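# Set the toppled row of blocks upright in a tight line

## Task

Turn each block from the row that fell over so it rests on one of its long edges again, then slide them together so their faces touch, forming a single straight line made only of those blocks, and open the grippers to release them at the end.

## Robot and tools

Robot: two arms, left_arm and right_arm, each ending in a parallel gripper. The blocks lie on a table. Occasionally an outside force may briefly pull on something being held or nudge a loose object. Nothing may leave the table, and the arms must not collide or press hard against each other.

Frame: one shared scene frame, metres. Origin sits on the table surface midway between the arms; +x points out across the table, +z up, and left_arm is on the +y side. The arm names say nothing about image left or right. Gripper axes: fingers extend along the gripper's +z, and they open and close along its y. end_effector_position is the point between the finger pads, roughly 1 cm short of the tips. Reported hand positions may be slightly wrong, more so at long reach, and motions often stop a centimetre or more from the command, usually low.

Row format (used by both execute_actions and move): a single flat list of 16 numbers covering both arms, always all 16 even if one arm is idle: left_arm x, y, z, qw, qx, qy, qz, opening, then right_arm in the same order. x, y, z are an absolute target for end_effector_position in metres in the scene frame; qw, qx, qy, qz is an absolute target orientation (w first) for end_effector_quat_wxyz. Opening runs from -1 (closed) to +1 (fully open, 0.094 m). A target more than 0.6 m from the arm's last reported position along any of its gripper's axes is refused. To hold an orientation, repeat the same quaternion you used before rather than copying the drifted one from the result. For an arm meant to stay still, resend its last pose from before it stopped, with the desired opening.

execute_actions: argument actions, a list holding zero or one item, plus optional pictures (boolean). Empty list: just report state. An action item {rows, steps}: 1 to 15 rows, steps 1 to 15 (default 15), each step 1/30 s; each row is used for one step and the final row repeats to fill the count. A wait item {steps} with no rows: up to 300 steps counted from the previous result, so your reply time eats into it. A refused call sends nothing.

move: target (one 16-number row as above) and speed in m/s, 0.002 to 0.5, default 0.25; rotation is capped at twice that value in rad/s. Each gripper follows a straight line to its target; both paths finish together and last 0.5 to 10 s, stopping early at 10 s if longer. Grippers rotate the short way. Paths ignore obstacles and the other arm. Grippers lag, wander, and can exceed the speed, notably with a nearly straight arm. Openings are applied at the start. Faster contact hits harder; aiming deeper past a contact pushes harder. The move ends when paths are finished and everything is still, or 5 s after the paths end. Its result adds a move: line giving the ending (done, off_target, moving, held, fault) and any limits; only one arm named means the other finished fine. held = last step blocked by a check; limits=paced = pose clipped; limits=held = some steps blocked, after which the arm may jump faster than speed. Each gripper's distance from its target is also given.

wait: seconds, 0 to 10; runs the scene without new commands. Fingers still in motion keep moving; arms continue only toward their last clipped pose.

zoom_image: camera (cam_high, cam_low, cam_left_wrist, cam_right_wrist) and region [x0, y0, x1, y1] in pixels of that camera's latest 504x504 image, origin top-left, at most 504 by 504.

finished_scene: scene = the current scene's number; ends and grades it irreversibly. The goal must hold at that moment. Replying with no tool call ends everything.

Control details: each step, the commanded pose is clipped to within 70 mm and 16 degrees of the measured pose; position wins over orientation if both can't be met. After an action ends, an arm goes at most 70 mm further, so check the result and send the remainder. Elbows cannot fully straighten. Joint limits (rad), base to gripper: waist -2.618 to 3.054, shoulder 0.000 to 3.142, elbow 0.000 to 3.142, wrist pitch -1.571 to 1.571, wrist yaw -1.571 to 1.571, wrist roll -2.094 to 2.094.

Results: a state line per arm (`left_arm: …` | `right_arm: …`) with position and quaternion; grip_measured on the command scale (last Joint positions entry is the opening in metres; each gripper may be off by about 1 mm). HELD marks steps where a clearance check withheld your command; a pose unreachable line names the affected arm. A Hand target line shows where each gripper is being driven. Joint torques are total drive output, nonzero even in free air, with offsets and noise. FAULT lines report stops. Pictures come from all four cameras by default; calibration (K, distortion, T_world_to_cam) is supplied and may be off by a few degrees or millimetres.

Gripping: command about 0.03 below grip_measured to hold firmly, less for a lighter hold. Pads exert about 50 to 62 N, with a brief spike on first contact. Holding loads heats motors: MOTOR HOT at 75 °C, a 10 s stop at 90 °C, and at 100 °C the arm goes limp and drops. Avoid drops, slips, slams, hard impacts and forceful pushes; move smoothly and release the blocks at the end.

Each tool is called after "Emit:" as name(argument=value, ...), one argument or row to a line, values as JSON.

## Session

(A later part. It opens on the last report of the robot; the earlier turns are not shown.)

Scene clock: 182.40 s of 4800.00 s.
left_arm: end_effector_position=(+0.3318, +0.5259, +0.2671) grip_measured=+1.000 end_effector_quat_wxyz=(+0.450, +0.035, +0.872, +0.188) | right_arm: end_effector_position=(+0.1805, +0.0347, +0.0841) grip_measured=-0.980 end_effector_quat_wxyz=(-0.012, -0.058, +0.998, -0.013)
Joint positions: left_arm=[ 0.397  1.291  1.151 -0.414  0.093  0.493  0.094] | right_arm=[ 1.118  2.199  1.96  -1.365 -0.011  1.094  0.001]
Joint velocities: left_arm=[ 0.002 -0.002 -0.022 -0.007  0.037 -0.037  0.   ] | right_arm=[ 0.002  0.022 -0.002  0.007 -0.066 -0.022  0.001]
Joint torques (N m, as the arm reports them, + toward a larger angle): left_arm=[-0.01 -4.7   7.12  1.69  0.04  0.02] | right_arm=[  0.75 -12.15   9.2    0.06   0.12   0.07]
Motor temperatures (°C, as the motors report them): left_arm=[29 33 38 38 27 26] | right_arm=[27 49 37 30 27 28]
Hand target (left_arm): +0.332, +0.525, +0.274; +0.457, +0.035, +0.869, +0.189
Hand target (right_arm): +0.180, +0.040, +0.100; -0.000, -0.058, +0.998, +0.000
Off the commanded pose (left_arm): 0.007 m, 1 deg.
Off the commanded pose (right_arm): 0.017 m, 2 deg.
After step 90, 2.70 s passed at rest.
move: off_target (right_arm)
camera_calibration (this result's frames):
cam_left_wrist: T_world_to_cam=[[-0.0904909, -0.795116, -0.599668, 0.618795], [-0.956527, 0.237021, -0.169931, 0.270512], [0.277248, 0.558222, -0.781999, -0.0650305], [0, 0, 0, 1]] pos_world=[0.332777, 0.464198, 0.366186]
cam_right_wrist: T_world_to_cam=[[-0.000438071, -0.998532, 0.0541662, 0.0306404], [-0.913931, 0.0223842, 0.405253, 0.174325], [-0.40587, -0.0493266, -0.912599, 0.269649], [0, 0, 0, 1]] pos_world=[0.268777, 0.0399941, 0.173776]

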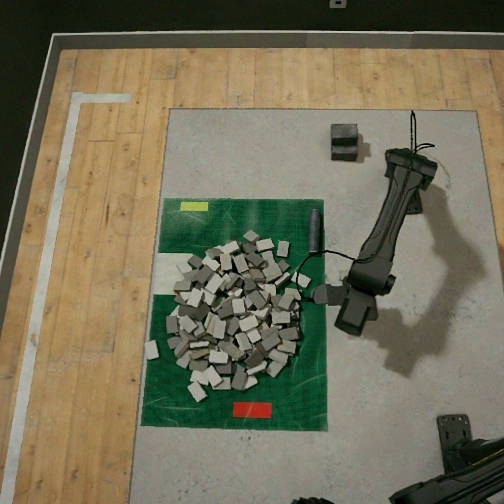

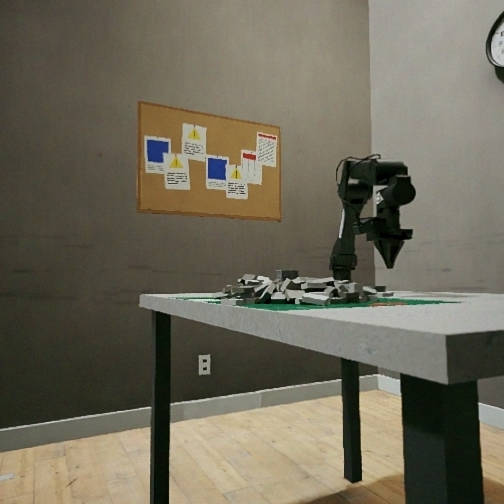

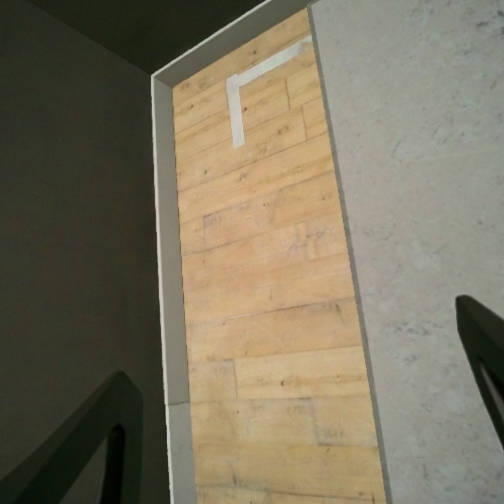

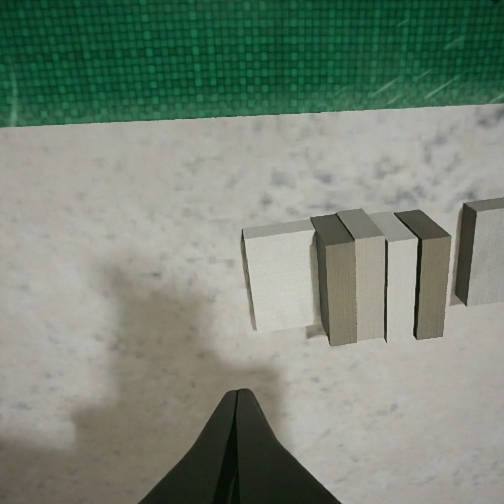

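Emit:
move(
  target=[0.332,0.525,0.274,0.457,0.035,0.869,0.189,1, 0.193,-0.078,0.09,0,-0.7472,0.6646,0,0.45],
  speed=0.12,
)

Scene clock: 209.47 s of 4800.00 s.
left_arm: end_effector_position=(+0.3318, +0.5259, +0.2671) grip_measured=+1.000 end_effector_quat_wxyz=(+0.450, +0.035, +0.872, +0.188) | right_arm: end_effector_position=(+0.1893, -0.0778, +0.0845) grip_measured=+0.448 end_effector_quat_wxyz=(+0.019, +0.746, -0.666, +0.005)
Joint positions: left_arm=[ 0.397  1.291  1.151 -0.414  0.093  0.493  0.094] | right_arm=[ 0.975  1.804  1.394 -1.199  0.002 -0.618  0.068]
Joint velocities: left_arm=[ 0.002 -0.007  0.012  0.007 -0.051  0.095  0.   ] | right_arm=[-0.007  0.002 -0.002 -0.037 -0.022 -0.022  0.001]
Joint torques (N m, as the arm reports them, + toward a larger angle): left_arm=[-0.11 -4.68  7.15  1.67  0.01  0.02] | right_arm=[ -0.66 -10.22   5.29   0.39   0.02  -0.12]
Motor temperatures (°C, as the motors report them): left_arm=[29 33 39 39 27 26] | right_arm=[27 48 38 30 27 28]
Hand target (left_arm): +0.332, +0.525, +0.274; +0.457, +0.035, +0.869, +0.189
Hand target (right_arm): +0.193, -0.078, +0.091; +0.001, +0.747, -0.665, +0.001
Off the commanded pose (left_arm): 0.007 m, 1 deg.
Off the commanded pose (right_arm): 0.007 m, 2 deg.
After step 90, 17.07 s passed at rest.
move: done
camera_calibration (this result's frames):
cam_left_wrist: T_world_to_cam=[[-0.0904909, -0.795116, -0.599668, 0.618795], [-0.956527, 0.237021, -0.169931, 0.270512], [0.277248, 0.558222, -0.781999, -0.0650305], [0, 0, 0, 1]] pos_world=[0.332777, 0.464198, 0.366186]
cam_right_wrist: T_world_to_cam=[[0.99995, -0.00304671, 0.00951416, -0.189877], [-0.0067373, -0.908856, 0.417057, -0.0604839], [0.00737635, -0.4171, -0.908831, 0.160866], [0, 0, 0, 1]] pos_world=[0.188274, 0.0115477, 0.173232]

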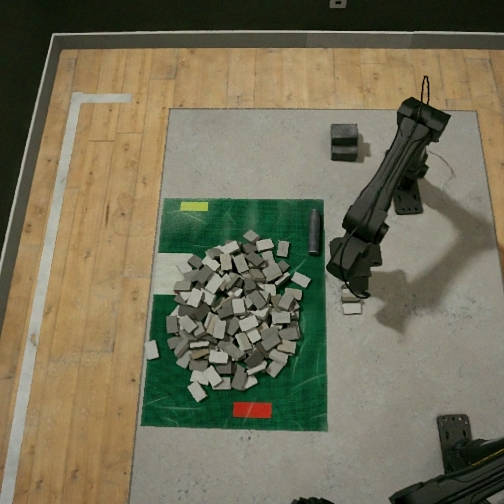

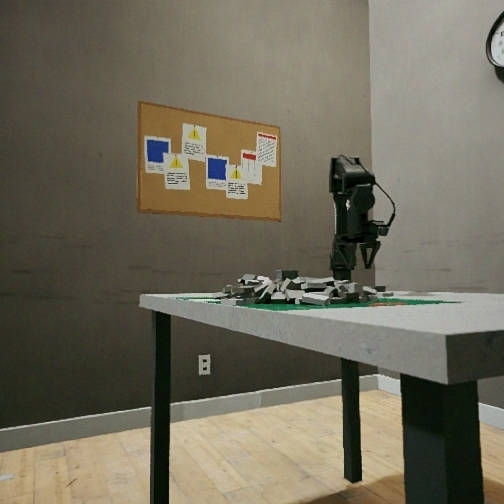

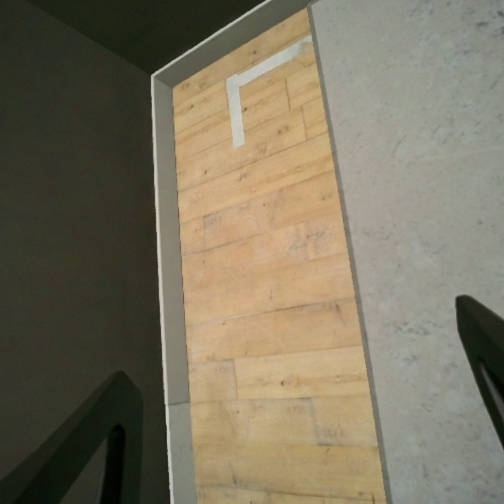

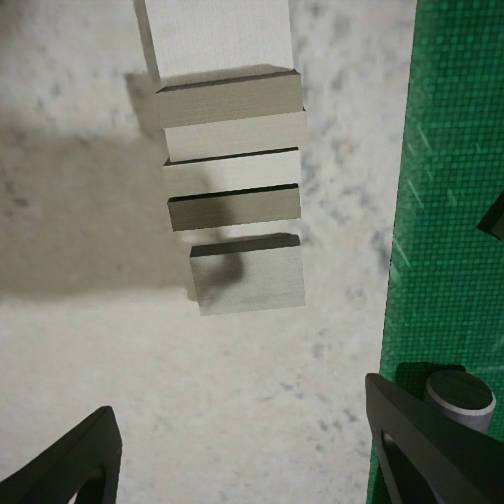

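Emit:
move(
  target=[0.332,0.525,0.274,0.457,0.035,0.869,0.189,1, 0.197,-0.074,0.023,0,-0.7472,0.6646,0,0.3],
  speed=0.06,
)

Scene clock: 220.20 s of 4800.00 s.
left_arm: end_effector_position=(+0.3318, +0.5259, +0.2671) grip_measured=+1.000 end_effector_quat_wxyz=(+0.450, +0.035, +0.872, +0.188) | right_arm: end_effector_position=(+0.1943, -0.0727, +0.0267) grip_measured=+0.302 end_effector_quat_wxyz=(+0.002, +0.747, -0.665, +0.001)
Joint positions: left_arm=[ 0.397  1.291  1.151 -0.414  0.093  0.493  0.094] | right_arm=[ 0.969  1.858  1.225 -0.941  0.002 -0.625  0.061]
Joint velocities: left_arm=[-0.007  0.017 -0.012 -0.051 -0.037  0.066  0.   ] | right_arm=[ 0.002 -0.002 -0.017  0.051  0.022  0.022  0.   ]
Joint torques (N m, as the arm reports them, + toward a larger angle): left_arm=[-0.07 -4.64  7.07  1.71  0.02  0.04] | right_arm=[-0.64 -7.49  5.07  0.46 -0.02 -0.11]
Motor temperatures (°C, as the motors report them): left_arm=[29 33 39 39 27 26] | right_arm=[27 47 37 30 27 28]
Hand target (left_arm): +0.332, +0.525, +0.274; +0.457, +0.035, +0.869, +0.189
Hand target (right_arm): +0.197, -0.074, +0.023; +0.000, +0.747, -0.665, +0.000
Off the commanded pose (left_arm): 0.007 m, 1 deg.
Off the commanded pose (right_arm): 0.005 m, 0 deg.
After step 90, 6.20 s passed at rest.
move: done
camera_calibration (this result's frames):
cam_left_wrist: T_world_to_cam=[[-0.0904909, -0.795116, -0.599668, 0.618795], [-0.956527, 0.237021, -0.169931, 0.270512], [0.277248, 0.558222, -0.781999, -0.0650305], [0, 0, 0, 1]] pos_world=[0.332777, 0.464198, 0.366186]
cam_right_wrist: T_world_to_cam=[[0.999651, -0.00207286, 0.0263542, -0.194573], [-0.0121596, -0.921255, 0.38877, -0.0308199], [0.0234731, -0.388954, -0.920958, 0.109653], [0, 0, 0, 1]] pos_world=[0.191556, 0.0138536, 0.118095]

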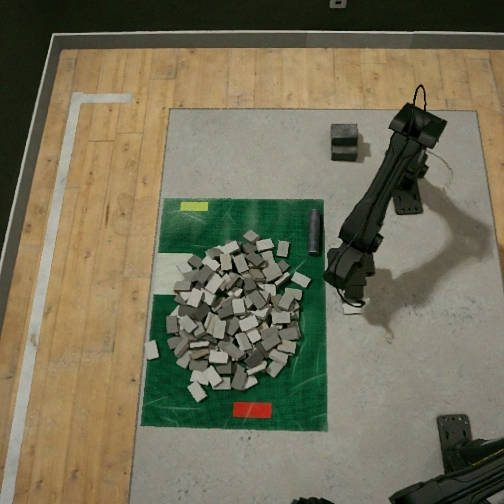

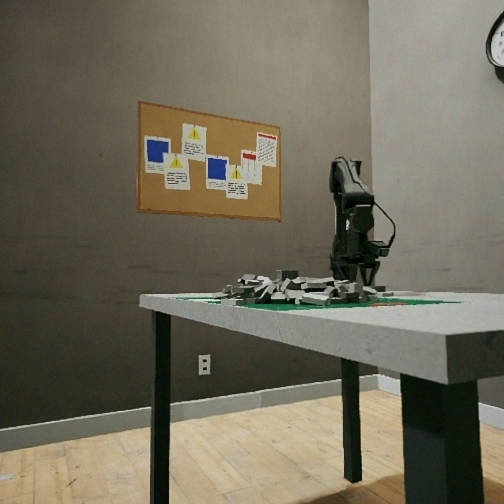

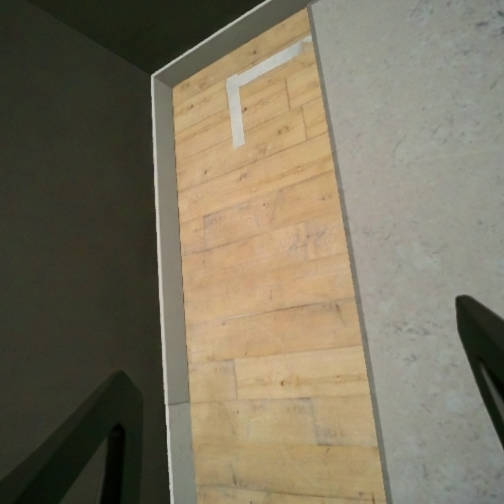

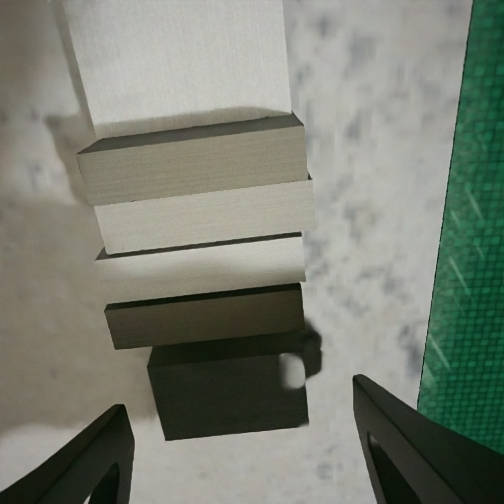

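Emit:
execute_actions(
  actions=[
    {"rows": [[0.332,0.525,0.274,0.457,0.035,0.869,0.189,1, 0.192,-0.073,0.018,0,-0.7472,0.6646,0,0.25],[0.332,0.525,0.274,0.457,0.035,0.869,0.189,1, 0.190,-0.073,0.013,0,-0.7472,0.6646,0,0.2]], "steps": 15},
  ],
)

Scene clock: 224.10 s of 4800.00 s.
left_arm: end_effector_position=(+0.3318, +0.5259, +0.2671) grip_measured=+1.000 end_effector_quat_wxyz=(+0.450, +0.035, +0.872, +0.188) | right_arm: end_effector_position=(+0.1932, -0.0747, +0.0185) grip_measured=+0.202 end_effector_quat_wxyz=(-0.001, +0.747, -0.665, +0.001)
Joint positions: left_arm=[ 0.397  1.291  1.151 -0.414  0.093  0.493  0.094] | right_arm=[ 0.969  1.858  1.189 -0.9    0.002 -0.625  0.056]
Joint velocities: left_arm=[ 0.002 -0.007  0.007 -0.081 -0.037  0.022  0.   ] | right_arm=[ 0.002  0.002  0.012  0.037 -0.037 -0.022 -0.001]
Joint torques (N m, as the arm reports them, + toward a larger angle): left_arm=[-0.07 -4.65  7.13  1.67  0.01  0.04] | right_arm=[ 0.8  -7.06  5.21  0.48 -0.01  0.09]
Motor temperatures (°C, as the motors report them): left_arm=[29 33 39 39 27 26] | right_arm=[27 46 37 30 27 28]
Hand target (left_arm): +0.332, +0.525, +0.274; +0.457, +0.035, +0.869, +0.189
Hand target (right_arm): +0.190, -0.073, +0.013; +0.000, +0.747, -0.665, -0.000
Off the commanded pose (left_arm): 0.007 m, 1 deg.
Off the commanded pose (right_arm): 0.007 m, 0 deg.
Steps of this call (steps 1 to 90: nothing new was sent; then 0.40 s passed at rest; steps 91 to 105: all 15 steps of this action). Readings (end_effector_position):
91: left_arm (+0.3318, +0.5259, +0.2671) | right_arm (+0.1945, -0.0723, +0.0262)
92: left_arm (+0.3318, +0.5259, +0.2671) | right_arm (+0.1944, -0.0724, +0.0249)
94: left_arm (+0.3318, +0.5259, +0.2671) | right_arm (+0.1934, -0.0742, +0.0213)
98: left_arm (+0.3318, +0.5259, +0.2671) | right_arm (+0.1920, -0.0768, +0.0185)
105: the state above
camera_calibration (this result's frames):
cam_left_wrist: T_world_to_cam=[[-0.0904909, -0.795116, -0.599668, 0.618795], [-0.956527, 0.237021, -0.169931, 0.270512], [0.277248, 0.558222, -0.781999, -0.0650305], [0, 0, 0, 1]] pos_world=[0.332777, 0.464198, 0.366186]
cam_right_wrist: T_world_to_cam=[[0.999578, -0.00220172, 0.0289525, -0.193308], [-0.0131683, -0.923056, 0.384439, -0.0293084], [0.0258783, -0.384659, -0.922696, 0.101248], [0, 0, 0, 1]] pos_world=[0.19022, 0.0114669, 0.110285]

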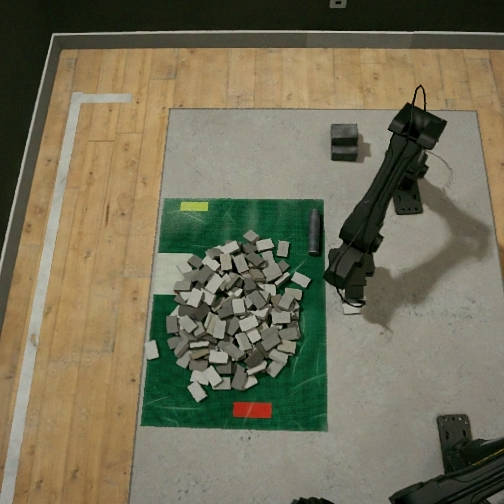

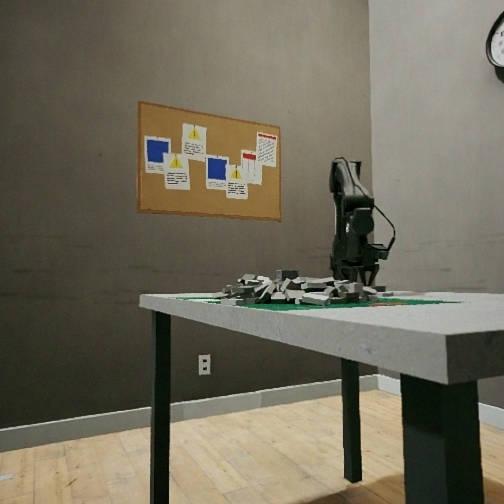

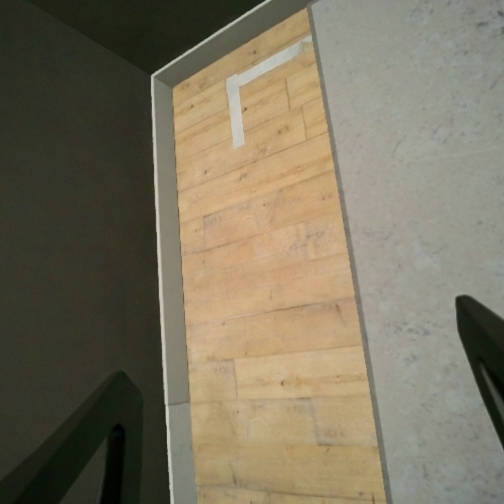

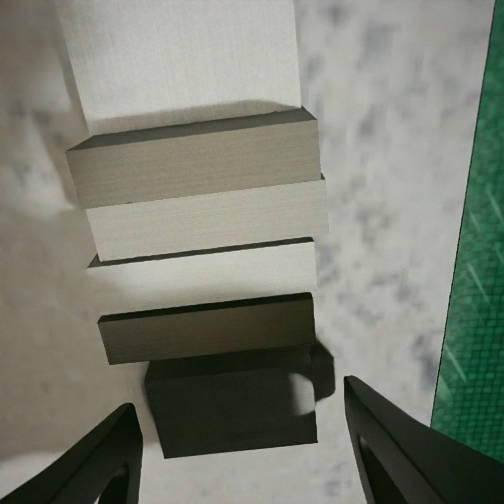

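Emit:
execute_actions(
  actions=[
    {"rows": [[0.332,0.525,0.274,0.457,0.035,0.869,0.189,1, 0.190,-0.073,0.009,0,-0.7472,0.6646,0,0.15],[0.332,0.525,0.274,0.457,0.035,0.869,0.189,1, 0.190,-0.073,0.008,0,-0.7472,0.6646,0,0.1]], "steps": 12},
  ],
  pictures=false,
)

Scene clock: 227.27 s of 4800.00 s.
left_arm: end_effector_position=(+0.3318, +0.5259, +0.2671) grip_measured=+1.000 end_effector_quat_wxyz=(+0.450, +0.035, +0.872, +0.188) | right_arm: end_effector_position=(+0.1948, -0.0717, +0.0143) grip_measured=+0.102 end_effector_quat_wxyz=(-0.004, +0.747, -0.665, -0.000)
Joint positions: left_arm=[ 0.397  1.291  1.151 -0.414  0.093  0.493  0.094] | right_arm=[ 0.969  1.872  1.189 -0.881  0.002 -0.625  0.052]
Joint velocities: left_arm=[-0.002 -0.012 -0.022 -0.022  0.037 -0.022  0.   ] | right_arm=[-0.012 -0.017 -0.012  0.051 -0.037 -0.007  0.001]
Joint torques (N m, as the arm reports them, + toward a larger angle): left_arm=[-0.08 -4.65  7.12  1.67 -0.02  0.02] | right_arm=[ 0.86 -7.53  4.28  0.48 -0.01  0.09]
Motor temperatures (°C, as the motors report them): left_arm=[29 33 39 39 27 26] | right_arm=[27 45 37 30 27 28]
Hand target (left_arm): +0.332, +0.525, +0.274; +0.457, +0.035, +0.869, +0.189
Hand target (right_arm): +0.190, -0.073, +0.008; +0.000, +0.747, -0.665, -0.000
Off the commanded pose (left_arm): 0.007 m, 1 deg.
Off the commanded pose (right_arm): 0.008 m, 0 deg.
Steps of this call (steps 1 to 83: nothing new was sent; steps 84 to 95: all 12 steps of this action). Readings (end_effector_position):
84: left_arm (+0.3318, +0.5259, +0.2671) | right_arm (+0.1935, -0.0741, +0.0184)
85: left_arm (+0.3318, +0.5259, +0.2671) | right_arm (+0.1938, -0.0736, +0.0178)
87: left_arm (+0.3318, +0.5259, +0.2671) | right_arm (+0.1942, -0.0728, +0.0162)
91: left_arm (+0.3318, +0.5259, +0.2671) | right_arm (+0.1946, -0.0722, +0.0143)
95: the state above

Emit:
execute_actions(
  actions=[
    {"rows": [[0.332,0.525,0.274,0.457,0.035,0.869,0.189,1, 0.192,-0.073,0.016,0,-0.7472,0.6646,0,0.05],[0.332,0.525,0.274,0.457,0.035,0.869,0.189,1, 0.192,-0.073,0.016,0,-0.7472,0.6646,0,0.0],[0.332,0.525,0.274,0.457,0.035,0.869,0.189,1, 0.192,-0.073,0.016,0,-0.7472,0.6646,0,-0.04],[0.332,0.525,0.274,0.457,0.035,0.869,0.189,1, 0.192,-0.073,0.016,0,-0.7472,0.6646,0,-0.07],[0.332,0.525,0.274,0.457,0.035,0.869,0.189,1, 0.192,-0.073,0.016,0,-0.7472,0.6646,0,-0.09],[0.332,0.525,0.274,0.457,0.035,0.869,0.189,1, 0.192,-0.073,0.016,0,-0.7472,0.6646,0,-0.11],[0.332,0.525,0.274,0.457,0.035,0.869,0.189,1, 0.192,-0.073,0.016,0,-0.7472,0.6646,0,-0.13],[0.332,0.525,0.274,0.457,0.035,0.869,0.189,1, 0.192,-0.073,0.016,0,-0.7472,0.6646,0,-0.145],[0.332,0.525,0.274,0.457,0.035,0.869,0.189,1, 0.192,-0.073,0.016,0,-0.7472,0.6646,0,-0.155]], "steps": 14},
  ],
  pictures=false,
)

Scene clock: 234.70 s of 4800.00 s.
left_arm: end_effector_position=(+0.3318, +0.5259, +0.2671) grip_measured=+1.000 end_effector_quat_wxyz=(+0.450, +0.035, +0.872, +0.188) | right_arm: end_effector_position=(+0.1946, -0.0719, +0.0143) grip_measured=-0.110 end_effector_quat_wxyz=(-0.003, +0.747, -0.665, -0.000)
Joint positions: left_arm=[ 0.397  1.291  1.151 -0.414  0.093  0.493  0.094] | right_arm=[ 0.969  1.872  1.189 -0.882  0.001 -0.625  0.042]
Joint velocities: left_arm=[ 0.002 -0.007  0.002  0.007  0.022 -0.022  0.   ] | right_arm=[-0.007  0.022 -0.017  0.066 -0.11   0.007 -0.001]
Joint torques (N m, as the arm reports them, + toward a larger angle): left_arm=[-0.09 -4.68  7.09  1.69  0.01  0.02] | right_arm=[ 0.4  -8.37  6.02  0.16 -0.01  0.01]
Motor temperatures (°C, as the motors report them): left_arm=[29 33 39 40 27 26] | right_arm=[27 44 37 30 27 28]
Hand target (left_arm): +0.332, +0.525, +0.274; +0.457, +0.035, +0.869, +0.189
Hand target (right_arm): +0.192, -0.073, +0.016; -0.000, +0.747, -0.665, -0.000
Off the commanded pose (left_arm): 0.007 m, 1 deg.
Off the commanded pose (right_arm): 0.003 m, 0 deg.
Steps of this call (steps 1 to 90: nothing new was sent; then 3.97 s passed at rest; steps 91 to 104: all 14 steps of this action). Readings (end_effector_position):
91: left_arm (+0.3318, +0.5259, +0.2671) | right_arm (+0.1950, -0.0714, +0.0143)
92: left_arm (+0.3318, +0.5259, +0.2671) | right_arm (+0.1948, -0.0716, +0.0143)
94: left_arm (+0.3318, +0.5259, +0.2671) | right_arm (+0.1947, -0.0718, +0.0143)
98: left_arm (+0.3318, +0.5259, +0.2671) | right_arm (+0.1946, -0.0719, +0.0143)
104: the state above

Emit:
move(
  target=[0.332,0.525,0.274,0.457,0.035,0.869,0.189,1, 0.194,-0.074,0.065,0,-0.7472,0.6646,0,-0.15],
  speed=0.08,
)

Emit:
move(
  target=[0.332,0.525,0.274,0.457,0.035,0.869,0.189,1, 0.194,-0.072,0.055,0.3812,-0.6121,0.5444,0.4286,-0.15],
  speed=0.3,
)

Scene clock: 242.23 s of 4800.00 s.
left_arm: end_effector_position=(+0.3318, +0.5259, +0.2671) grip_measured=+1.000 end_effector_quat_wxyz=(+0.450, +0.035, +0.872, +0.188) | right_arm: end_effector_position=(+0.1891, -0.0818, +0.0478) grip_measured=-0.110 end_effector_quat_wxyz=(+0.023, +0.746, -0.665, +0.006)
Joint positions: left_arm=[ 0.397  1.291  1.151 -0.414  0.093  0.493  0.094] | right_arm=[ 0.969  1.832  1.279 -1.064  0.001 -0.625  0.042]
Joint velocities: left_arm=[-0.002  0.007  0.012 -0.022 -0.037  0.066  0.   ] | right_arm=[ 0.007 -0.002  0.002 -0.095 -0.081  0.007  0.001]
Joint torques (N m, as the arm reports them, + toward a larger angle): left_arm=[-0.07 -4.63  7.04  1.67  0.01  0.02] | right_arm=[-0.09 -9.93  8.9   0.03  0.01 -0.05]
Motor temperatures (°C, as the motors report them): left_arm=[29 33 39 40 27 26] | right_arm=[27 44 37 30 27 28]
Hand target (left_arm): +0.332, +0.525, +0.274; +0.457, +0.035, +0.869, +0.189
Hand target (right_arm): +0.194, -0.074, +0.065; +0.000, +0.747, -0.665, +0.000
Off the commanded pose (left_arm): 0.007 m, 1 deg.
Off the commanded pose (right_arm): 0.019 m, 3 deg.
After step 90, 3.37 s passed at rest.
move: off_target (right_arm)
camera_calibration (this result's frames):
cam_left_wrist: T_world_to_cam=[[-0.0904909, -0.795116, -0.599668, 0.618795], [-0.956527, 0.237021, -0.169931, 0.270512], [0.277248, 0.558222, -0.781999, -0.0650305], [0, 0, 0, 1]] pos_world=[0.332777, 0.464198, 0.366186]
cam_right_wrist: T_world_to_cam=[[0.999986, -0.00149504, 0.00502855, -0.188998], [-0.00348241, -0.906059, 0.423136, -0.0494749], [0.00392356, -0.423148, -0.906052, 0.125884], [0, 0, 0, 1]] pos_world=[0.188329, 0.00815758, 0.135942]

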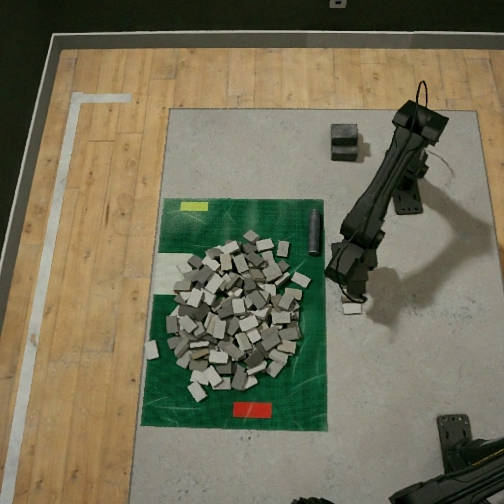

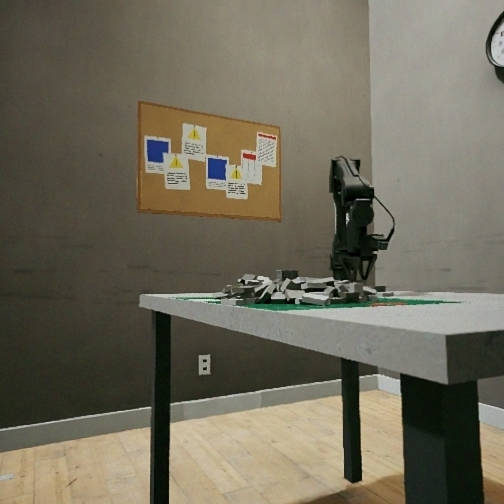

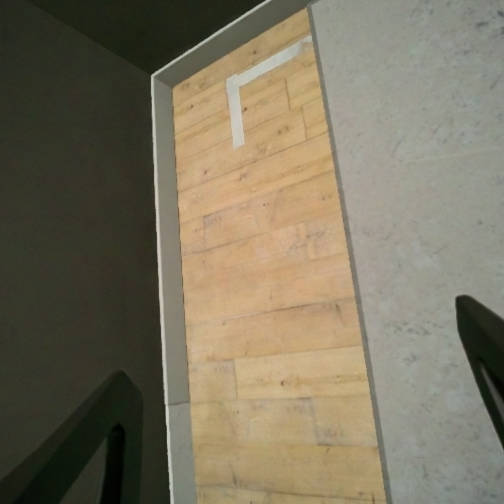

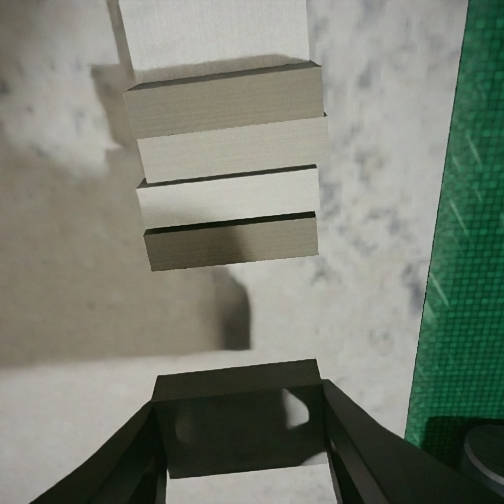

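Scene clock: 245.30 s of 4800.00 s.
left_arm: end_effector_position=(+0.3318, +0.5259, +0.2671) grip_measured=+1.000 end_effector_quat_wxyz=(+0.450, +0.035, +0.872, +0.188) | right_arm: end_effector_position=(+0.1981, -0.0712, +0.0547) grip_measured=-0.110 end_effector_quat_wxyz=(-0.384, +0.611, -0.554, -0.415)
Joint positions: left_arm=[ 0.397  1.291  1.151 -0.414  0.093  0.493  0.094] | right_arm=[ 0.504  1.629  0.336  0.62  -0.952 -0.586  0.042]
Joint velocities: left_arm=[-0.002 -0.017 -0.017  0.022 -0.037  0.007  0.   ] | right_arm=[ 0.002 -0.012 -0.007 -0.022  0.037  0.022 -0.   ]
Joint torques (N m, as the arm reports them, + toward a larger angle): left_arm=[-0.07 -4.67  7.09  1.67  0.02  0.02] | right_arm=[-0.28 -4.02  3.67  1.7  -0.47  0.05]
Motor temperatures (°C, as the motors report them): left_arm=[29 33 39 40 27 26] | right_arm=[27 44 37 30 27 28]
Hand target (left_arm): +0.332, +0.525, +0.274; +0.457, +0.035, +0.869, +0.189
Hand target (right_arm): +0.194, -0.073, +0.055; -0.383, +0.608, -0.550, -0.425
Off the commanded pose (left_arm): 0.007 m, 1 deg.
Off the commanded pose (right_arm): 0.004 m, 2 deg.
move: done
camera_calibration (this result's frames):
cam_left_wrist: T_world_to_cam=[[-0.0904909, -0.795116, -0.599668, 0.618795], [-0.956527, 0.237021, -0.169931, 0.270512], [0.277248, 0.558222, -0.781999, -0.0650305], [0, 0, 0, 1]] pos_world=[0.332777, 0.464198, 0.366186]
cam_right_wrist: T_world_to_cam=[[0.99568, 0.0240576, -0.0896785, -0.190163], [-0.0475518, -0.697446, -0.715058, 0.0431275], [-0.0797485, 0.716234, -0.693289, 0.222616], [0, 0, 0, 1]] pos_world=[0.209146, -0.124791, 0.168122]

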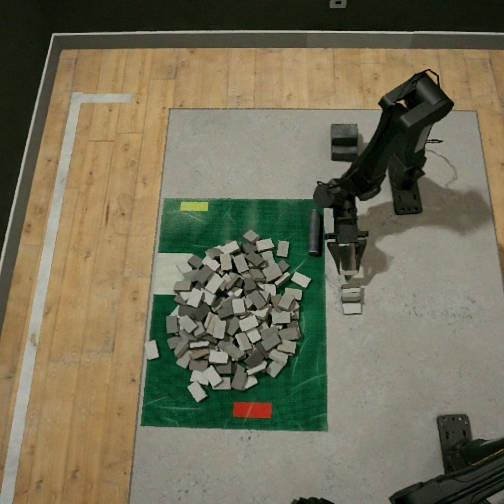

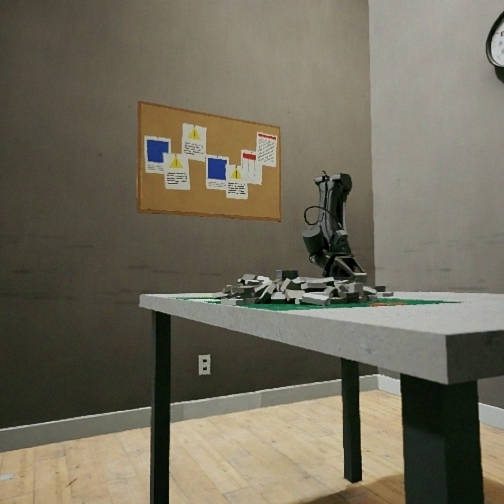

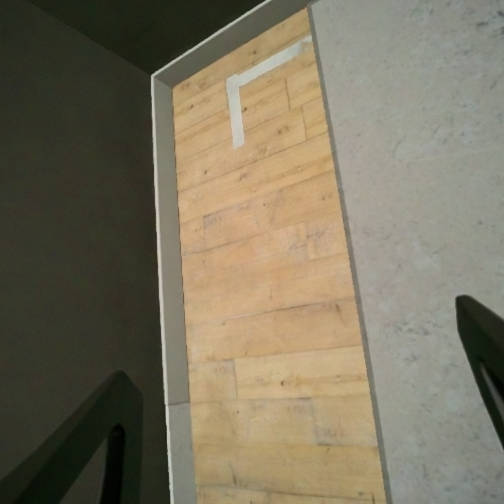

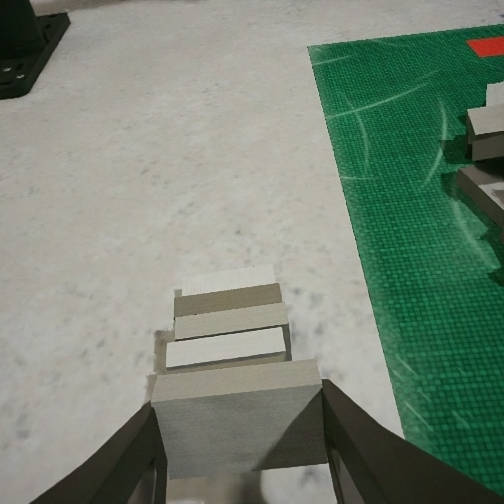

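Emit:
move(
  target=[0.332,0.525,0.274,0.457,0.035,0.869,0.189,1, 0.190,-0.073,0.024,0.3812,-0.6121,0.5444,0.4286,-0.15],
  speed=0.04,
)

Scene clock: 249.83 s of 4800.00 s.
left_arm: end_effector_position=(+0.3318, +0.5259, +0.2671) grip_measured=+1.000 end_effector_quat_wxyz=(+0.450, +0.035, +0.872, +0.188) | right_arm: end_effector_position=(+0.1964, -0.0710, +0.0234) grip_measured=-0.110 end_effector_quat_wxyz=(-0.381, +0.611, -0.552, -0.420)
Joint positions: left_arm=[ 0.397  1.291  1.151 -0.414  0.093  0.493  0.094] | right_arm=[ 0.504  1.838  0.311  0.852 -0.963 -0.585  0.042]
Joint velocities: left_arm=[-0.007  0.017 -0.002 -0.022  0.022 -0.051  0.   ] | right_arm=[-0.012 -0.012 -0.012 -0.022  0.022 -0.007 -0.001]
Joint torques (N m, as the arm reports them, + toward a larger angle): left_arm=[-0.05 -4.74  7.12  1.67  0.    0.03] | right_arm=[-0.03 -4.7   2.19  1.68 -0.5  -0.03]
Motor temperatures (°C, as the motors report them): left_arm=[29 33 39 40 27 26] | right_arm=[27 43 37 31 27 28]
Hand target (left_arm): +0.332, +0.525, +0.274; +0.457, +0.035, +0.869, +0.189
Hand target (right_arm): +0.190, -0.073, +0.024; -0.381, +0.612, -0.544, -0.428
Off the commanded pose (left_arm): 0.007 m, 1 deg.
Off the commanded pose (right_arm): 0.007 m, 1 deg.
After step 90, 0.17 s passed at rest.
move: done
camera_calibration (this result's frames):
cam_left_wrist: T_world_to_cam=[[-0.0904909, -0.795116, -0.599668, 0.618795], [-0.956527, 0.237021, -0.169931, 0.270512], [0.277248, 0.558222, -0.781999, -0.0650305], [0, 0, 0, 1]] pos_world=[0.332777, 0.464198, 0.366186]
cam_right_wrist: T_world_to_cam=[[0.994743, 0.0320383, -0.0972588, -0.190363], [-0.047754, -0.695048, -0.717376, 0.0209954], [-0.090583, 0.718249, -0.689864, 0.202795], [0, 0, 0, 1]] pos_world=[0.208734, -0.124966, 0.136448]

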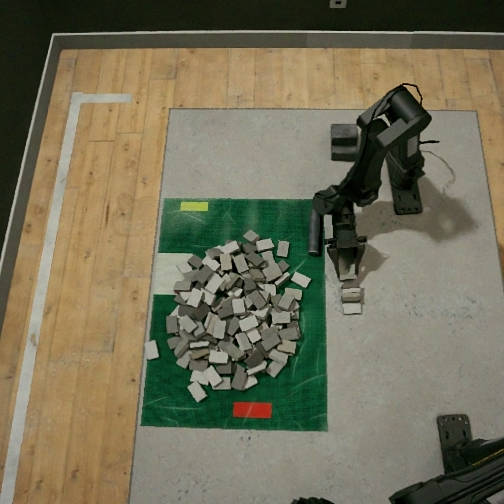

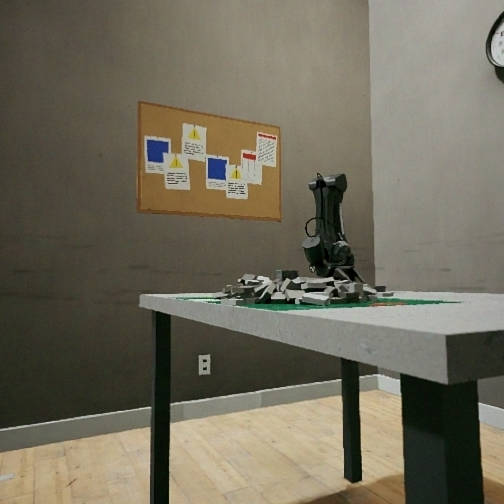

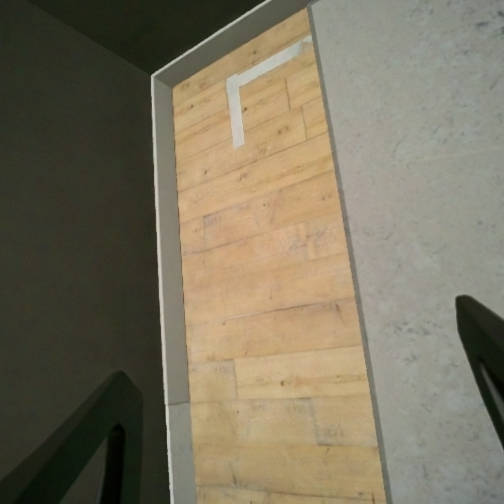

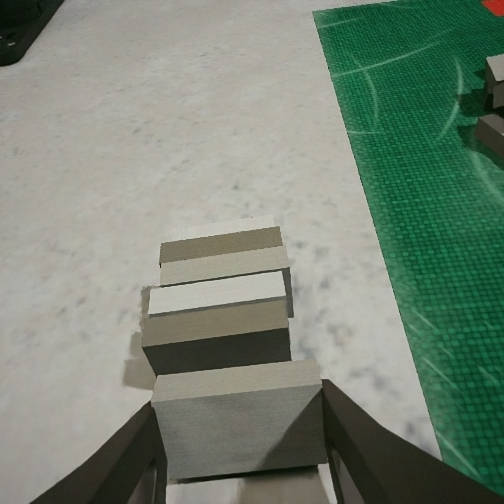

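Emit:
execute_actions(
  actions=[
    {"rows": [[0.332,0.525,0.274,0.457,0.035,0.869,0.189,1, 0.186,-0.073,0.026,0.3812,-0.6121,0.5444,0.4286,-0.15],[0.332,0.525,0.274,0.457,0.035,0.869,0.189,1, 0.183,-0.073,0.026,0.3812,-0.6121,0.5444,0.4286,-0.15]], "steps": 15},
  ],
)

Scene clock: 253.63 s of 4800.00 s.
left_arm: end_effector_position=(+0.3318, +0.5259, +0.2671) grip_measured=+1.000 end_effector_quat_wxyz=(+0.450, +0.035, +0.872, +0.188) | right_arm: end_effector_position=(+0.1892, -0.0737, +0.0212) grip_measured=-0.110 end_effector_quat_wxyz=(-0.377, +0.610, -0.554, -0.422)
Joint positions: left_arm=[ 0.397  1.291  1.151 -0.414  0.093  0.493  0.094] | right_arm=[ 0.511  1.839  0.284  0.878 -0.961 -0.575  0.042]
Joint velocities: left_arm=[-0.002  0.007 -0.012 -0.037 -0.066  0.007  0.   ] | right_arm=[-0.017  0.007  0.007  0.007 -0.051 -0.007 -0.001]
Joint torques (N m, as the arm reports them, + toward a larger angle): left_arm=[-0.05 -4.66  7.1   1.67  0.02  0.03] | right_arm=[ 0.82 -6.25  2.07  1.69 -0.37  0.09]
Motor temperatures (°C, as the motors report them): left_arm=[29 33 39 40 27 26] | right_arm=[27 43 36 32 27 28]
Hand target (left_arm): +0.332, +0.525, +0.274; +0.457, +0.035, +0.869, +0.189
Hand target (right_arm): +0.183, -0.073, +0.026; -0.381, +0.612, -0.544, -0.429
Off the commanded pose (left_arm): 0.007 m, 1 deg.
Off the commanded pose (right_arm): 0.008 m, 1 deg.
Steps of this call (steps 1 to 90: nothing new was sent; then 0.30 s passed at rest; steps 91 to 105: all 15 steps of this action). Readings (end_effector_position):
91: left_arm (+0.3318, +0.5259, +0.2671) | right_arm (+0.1964, -0.0710, +0.0237)
92: left_arm (+0.3318, +0.5259, +0.2671) | right_arm (+0.1956, -0.0715, +0.0234)
94: left_arm (+0.3318, +0.5259, +0.2671) | right_arm (+0.1918, -0.0729, +0.0217)
98: left_arm (+0.3318, +0.5259, +0.2671) | right_arm (+0.1888, -0.0739, +0.0207)
105: the state above
camera_calibration (this result's frames):
cam_left_wrist: T_world_to_cam=[[-0.0904909, -0.795116, -0.599668, 0.618795], [-0.956527, 0.237021, -0.169931, 0.270512], [0.277248, 0.558222, -0.781999, -0.0650305], [0, 0, 0, 1]] pos_world=[0.332777, 0.464198, 0.366186]
cam_right_wrist: T_world_to_cam=[[0.993691, 0.0339102, -0.106902, -0.18279], [-0.0531653, -0.696853, -0.715241, 0.018101], [-0.0987486, 0.716412, -0.690654, 0.204015], [0, 0, 0, 1]] pos_world=[0.202746, -0.127347, 0.13431]

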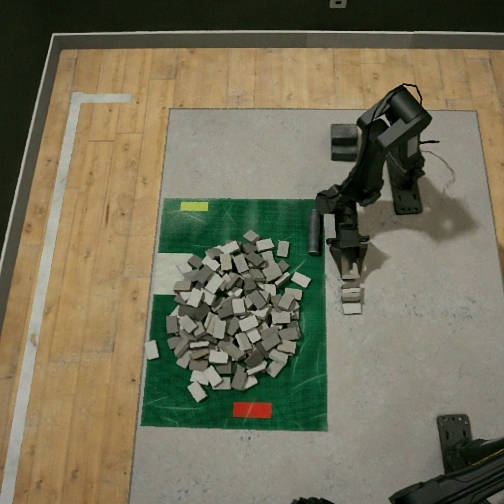

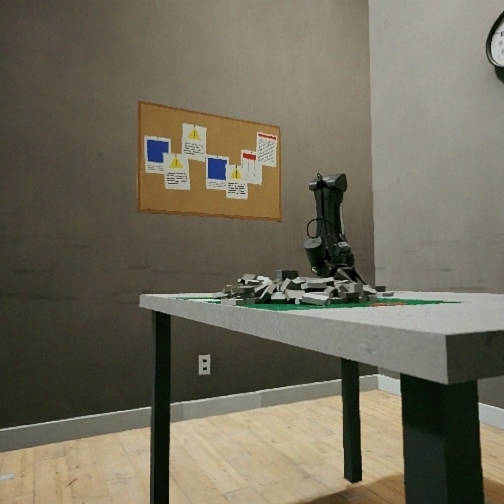

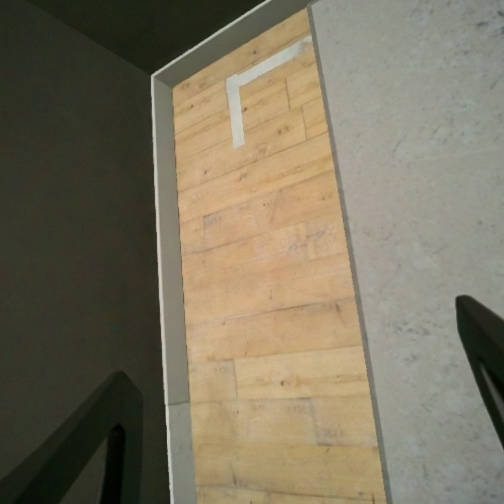

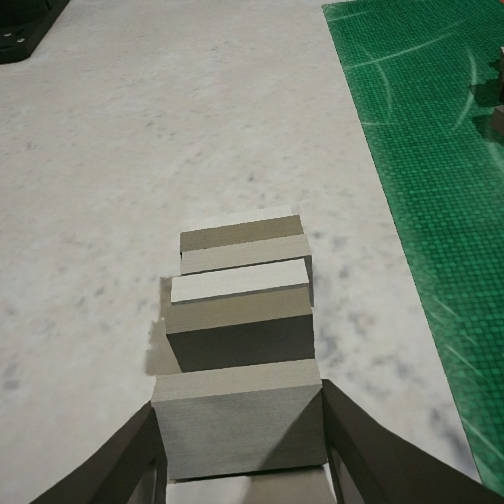

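Emit:
execute_actions(
  actions=[
    {"rows": [[0.332,0.525,0.274,0.457,0.035,0.869,0.189,1, 0.186,-0.073,0.025,0.3812,-0.6121,0.5444,0.4286,-0.13],[0.332,0.525,0.274,0.457,0.035,0.869,0.189,1, 0.186,-0.073,0.025,0.3812,-0.6121,0.5444,0.4286,-0.12],[0.332,0.525,0.274,0.457,0.035,0.869,0.189,1, 0.186,-0.073,0.025,0.3812,-0.6121,0.5444,0.4286,-0.11],[0.332,0.525,0.274,0.457,0.035,0.869,0.189,1, 0.186,-0.073,0.025,0.3812,-0.6121,0.5444,0.4286,-0.10],[0.332,0.525,0.274,0.457,0.035,0.869,0.189,1, 0.186,-0.073,0.025,0.3812,-0.6121,0.5444,0.4286,-0.09],[0.332,0.525,0.274,0.457,0.035,0.869,0.189,1, 0.186,-0.073,0.025,0.3812,-0.6121,0.5444,0.4286,-0.08],[0.332,0.525,0.274,0.457,0.035,0.869,0.189,1, 0.186,-0.073,0.025,0.3812,-0.6121,0.5444,0.4286,-0.06],[0.332,0.525,0.274,0.457,0.035,0.869,0.189,1, 0.186,-0.073,0.025,0.3812,-0.6121,0.5444,0.4286,-0.04],[0.332,0.525,0.274,0.457,0.035,0.869,0.189,1, 0.186,-0.073,0.025,0.3812,-0.6121,0.5444,0.4286,0.0],[0.332,0.525,0.274,0.457,0.035,0.869,0.189,1, 0.186,-0.073,0.025,0.3812,-0.6121,0.5444,0.4286,0.06],[0.332,0.525,0.274,0.457,0.035,0.869,0.189,1, 0.186,-0.073,0.025,0.3812,-0.6121,0.5444,0.4286,0.14],[0.332,0.525,0.274,0.457,0.035,0.869,0.189,1, 0.186,-0.073,0.025,0.3812,-0.6121,0.5444,0.4286,0.22],[0.332,0.525,0.274,0.457,0.035,0.869,0.189,1, 0.186,-0.073,0.025,0.3812,-0.6121,0.5444,0.4286,0.3]], "steps": 15},
  ],
)

Scene clock: 261.40 s of 4800.00 s.
left_arm: end_effector_position=(+0.3318, +0.5259, +0.2671) grip_measured=+1.000 end_effector_quat_wxyz=(+0.450, +0.035, +0.872, +0.188) | right_arm: end_effector_position=(+0.1892, -0.0735, +0.0218) grip_measured=+0.296 end_effector_quat_wxyz=(-0.378, +0.610, -0.553, -0.423)
Joint positions: left_arm=[ 0.397  1.291  1.151 -0.414  0.093  0.493  0.094] | right_arm=[ 0.511  1.839  0.284  0.881 -0.963 -0.574  0.061]
Joint velocities: left_arm=[ 0.002  0.007 -0.017 -0.022  0.037 -0.022  0.   ] | right_arm=[-0.022 -0.007  0.012  0.022 -0.022 -0.007  0.004]
Joint torques (N m, as the arm reports them, + toward a larger angle): left_arm=[-0.04 -4.7   7.09  1.7   0.01  0.03] | right_arm=[ 0.24 -5.55  2.85  1.61 -0.41 -0.01]
Motor temperatures (°C, as the motors report them): left_arm=[29 33 39 40 27 26] | right_arm=[27 42 36 33 27 28]
Hand target (left_arm): +0.332, +0.525, +0.274; +0.457, +0.035, +0.869, +0.189
Hand target (right_arm): +0.186, -0.073, +0.025; -0.381, +0.612, -0.544, -0.429
Off the commanded pose (left_arm): 0.007 m, 1 deg.
Off the commanded pose (right_arm): 0.005 m, 1 deg.
Steps of this call (steps 1 to 90: nothing new was sent; then 4.27 s passed at rest; steps 91 to 105: all 15 steps of this action). Readings (end_effector_position):
91: left_arm (+0.3318, +0.5259, +0.2671) | right_arm (+0.1893, -0.0736, +0.0214)
92: left_arm (+0.3318, +0.5259, +0.2671) | right_arm (+0.1893, -0.0736, +0.0214)
94: left_arm (+0.3318, +0.5259, +0.2671) | right_arm (+0.1893, -0.0736, +0.0214)
98: left_arm (+0.3318, +0.5259, +0.2671) | right_arm (+0.1892, -0.0736, +0.0215)
105: the state above
camera_calibration (this result's frames):
cam_left_wrist: T_world_to_cam=[[-0.0904909, -0.795116, -0.599668, 0.618795], [-0.956527, 0.237021, -0.169931, 0.270512], [0.277248, 0.558222, -0.781999, -0.0650305], [0, 0, 0, 1]] pos_world=[0.332777, 0.464198, 0.366186]
cam_right_wrist: T_world_to_cam=[[0.993769, 0.0353988, -0.105687, -0.182649], [-0.0515101, -0.695028, -0.717136, 0.0185358], [-0.0988414, 0.718111, -0.688873, 0.20436], [0, 0, 0, 1]] pos_world=[0.202665, -0.127405, 0.134767]

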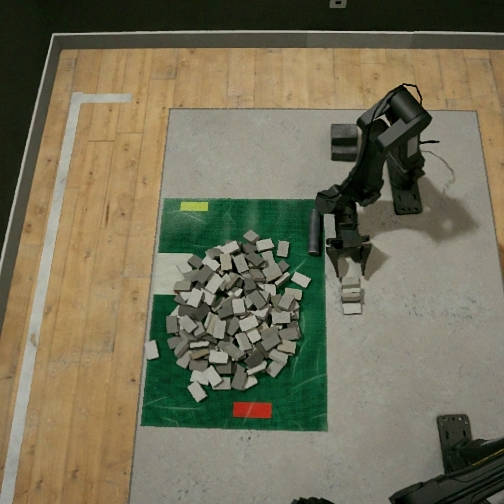

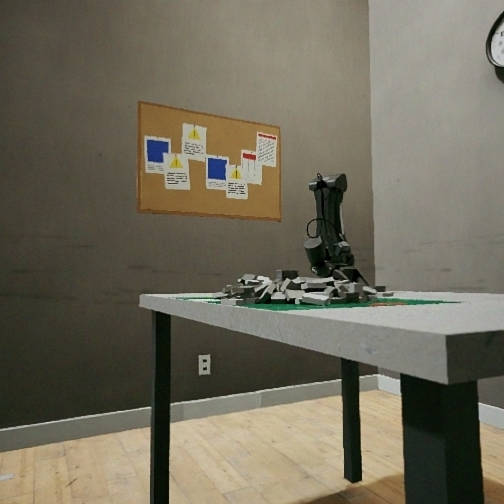

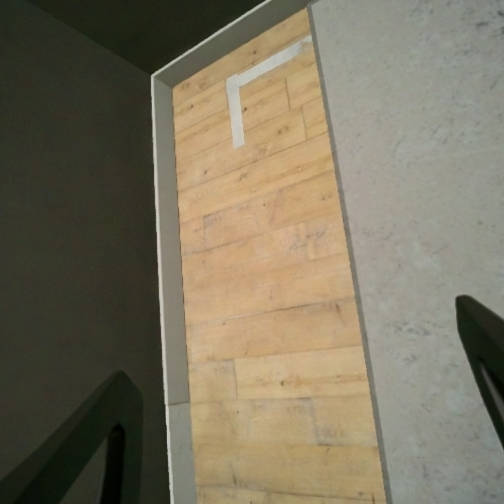

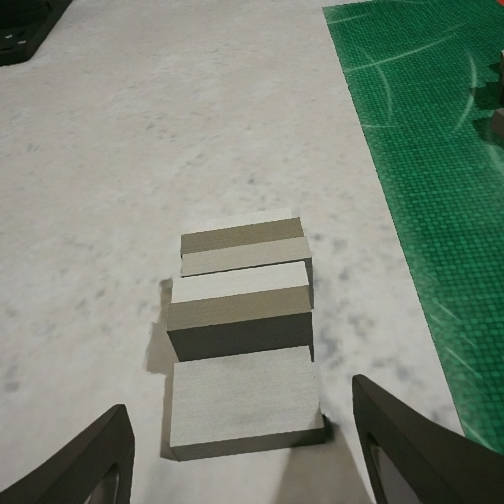

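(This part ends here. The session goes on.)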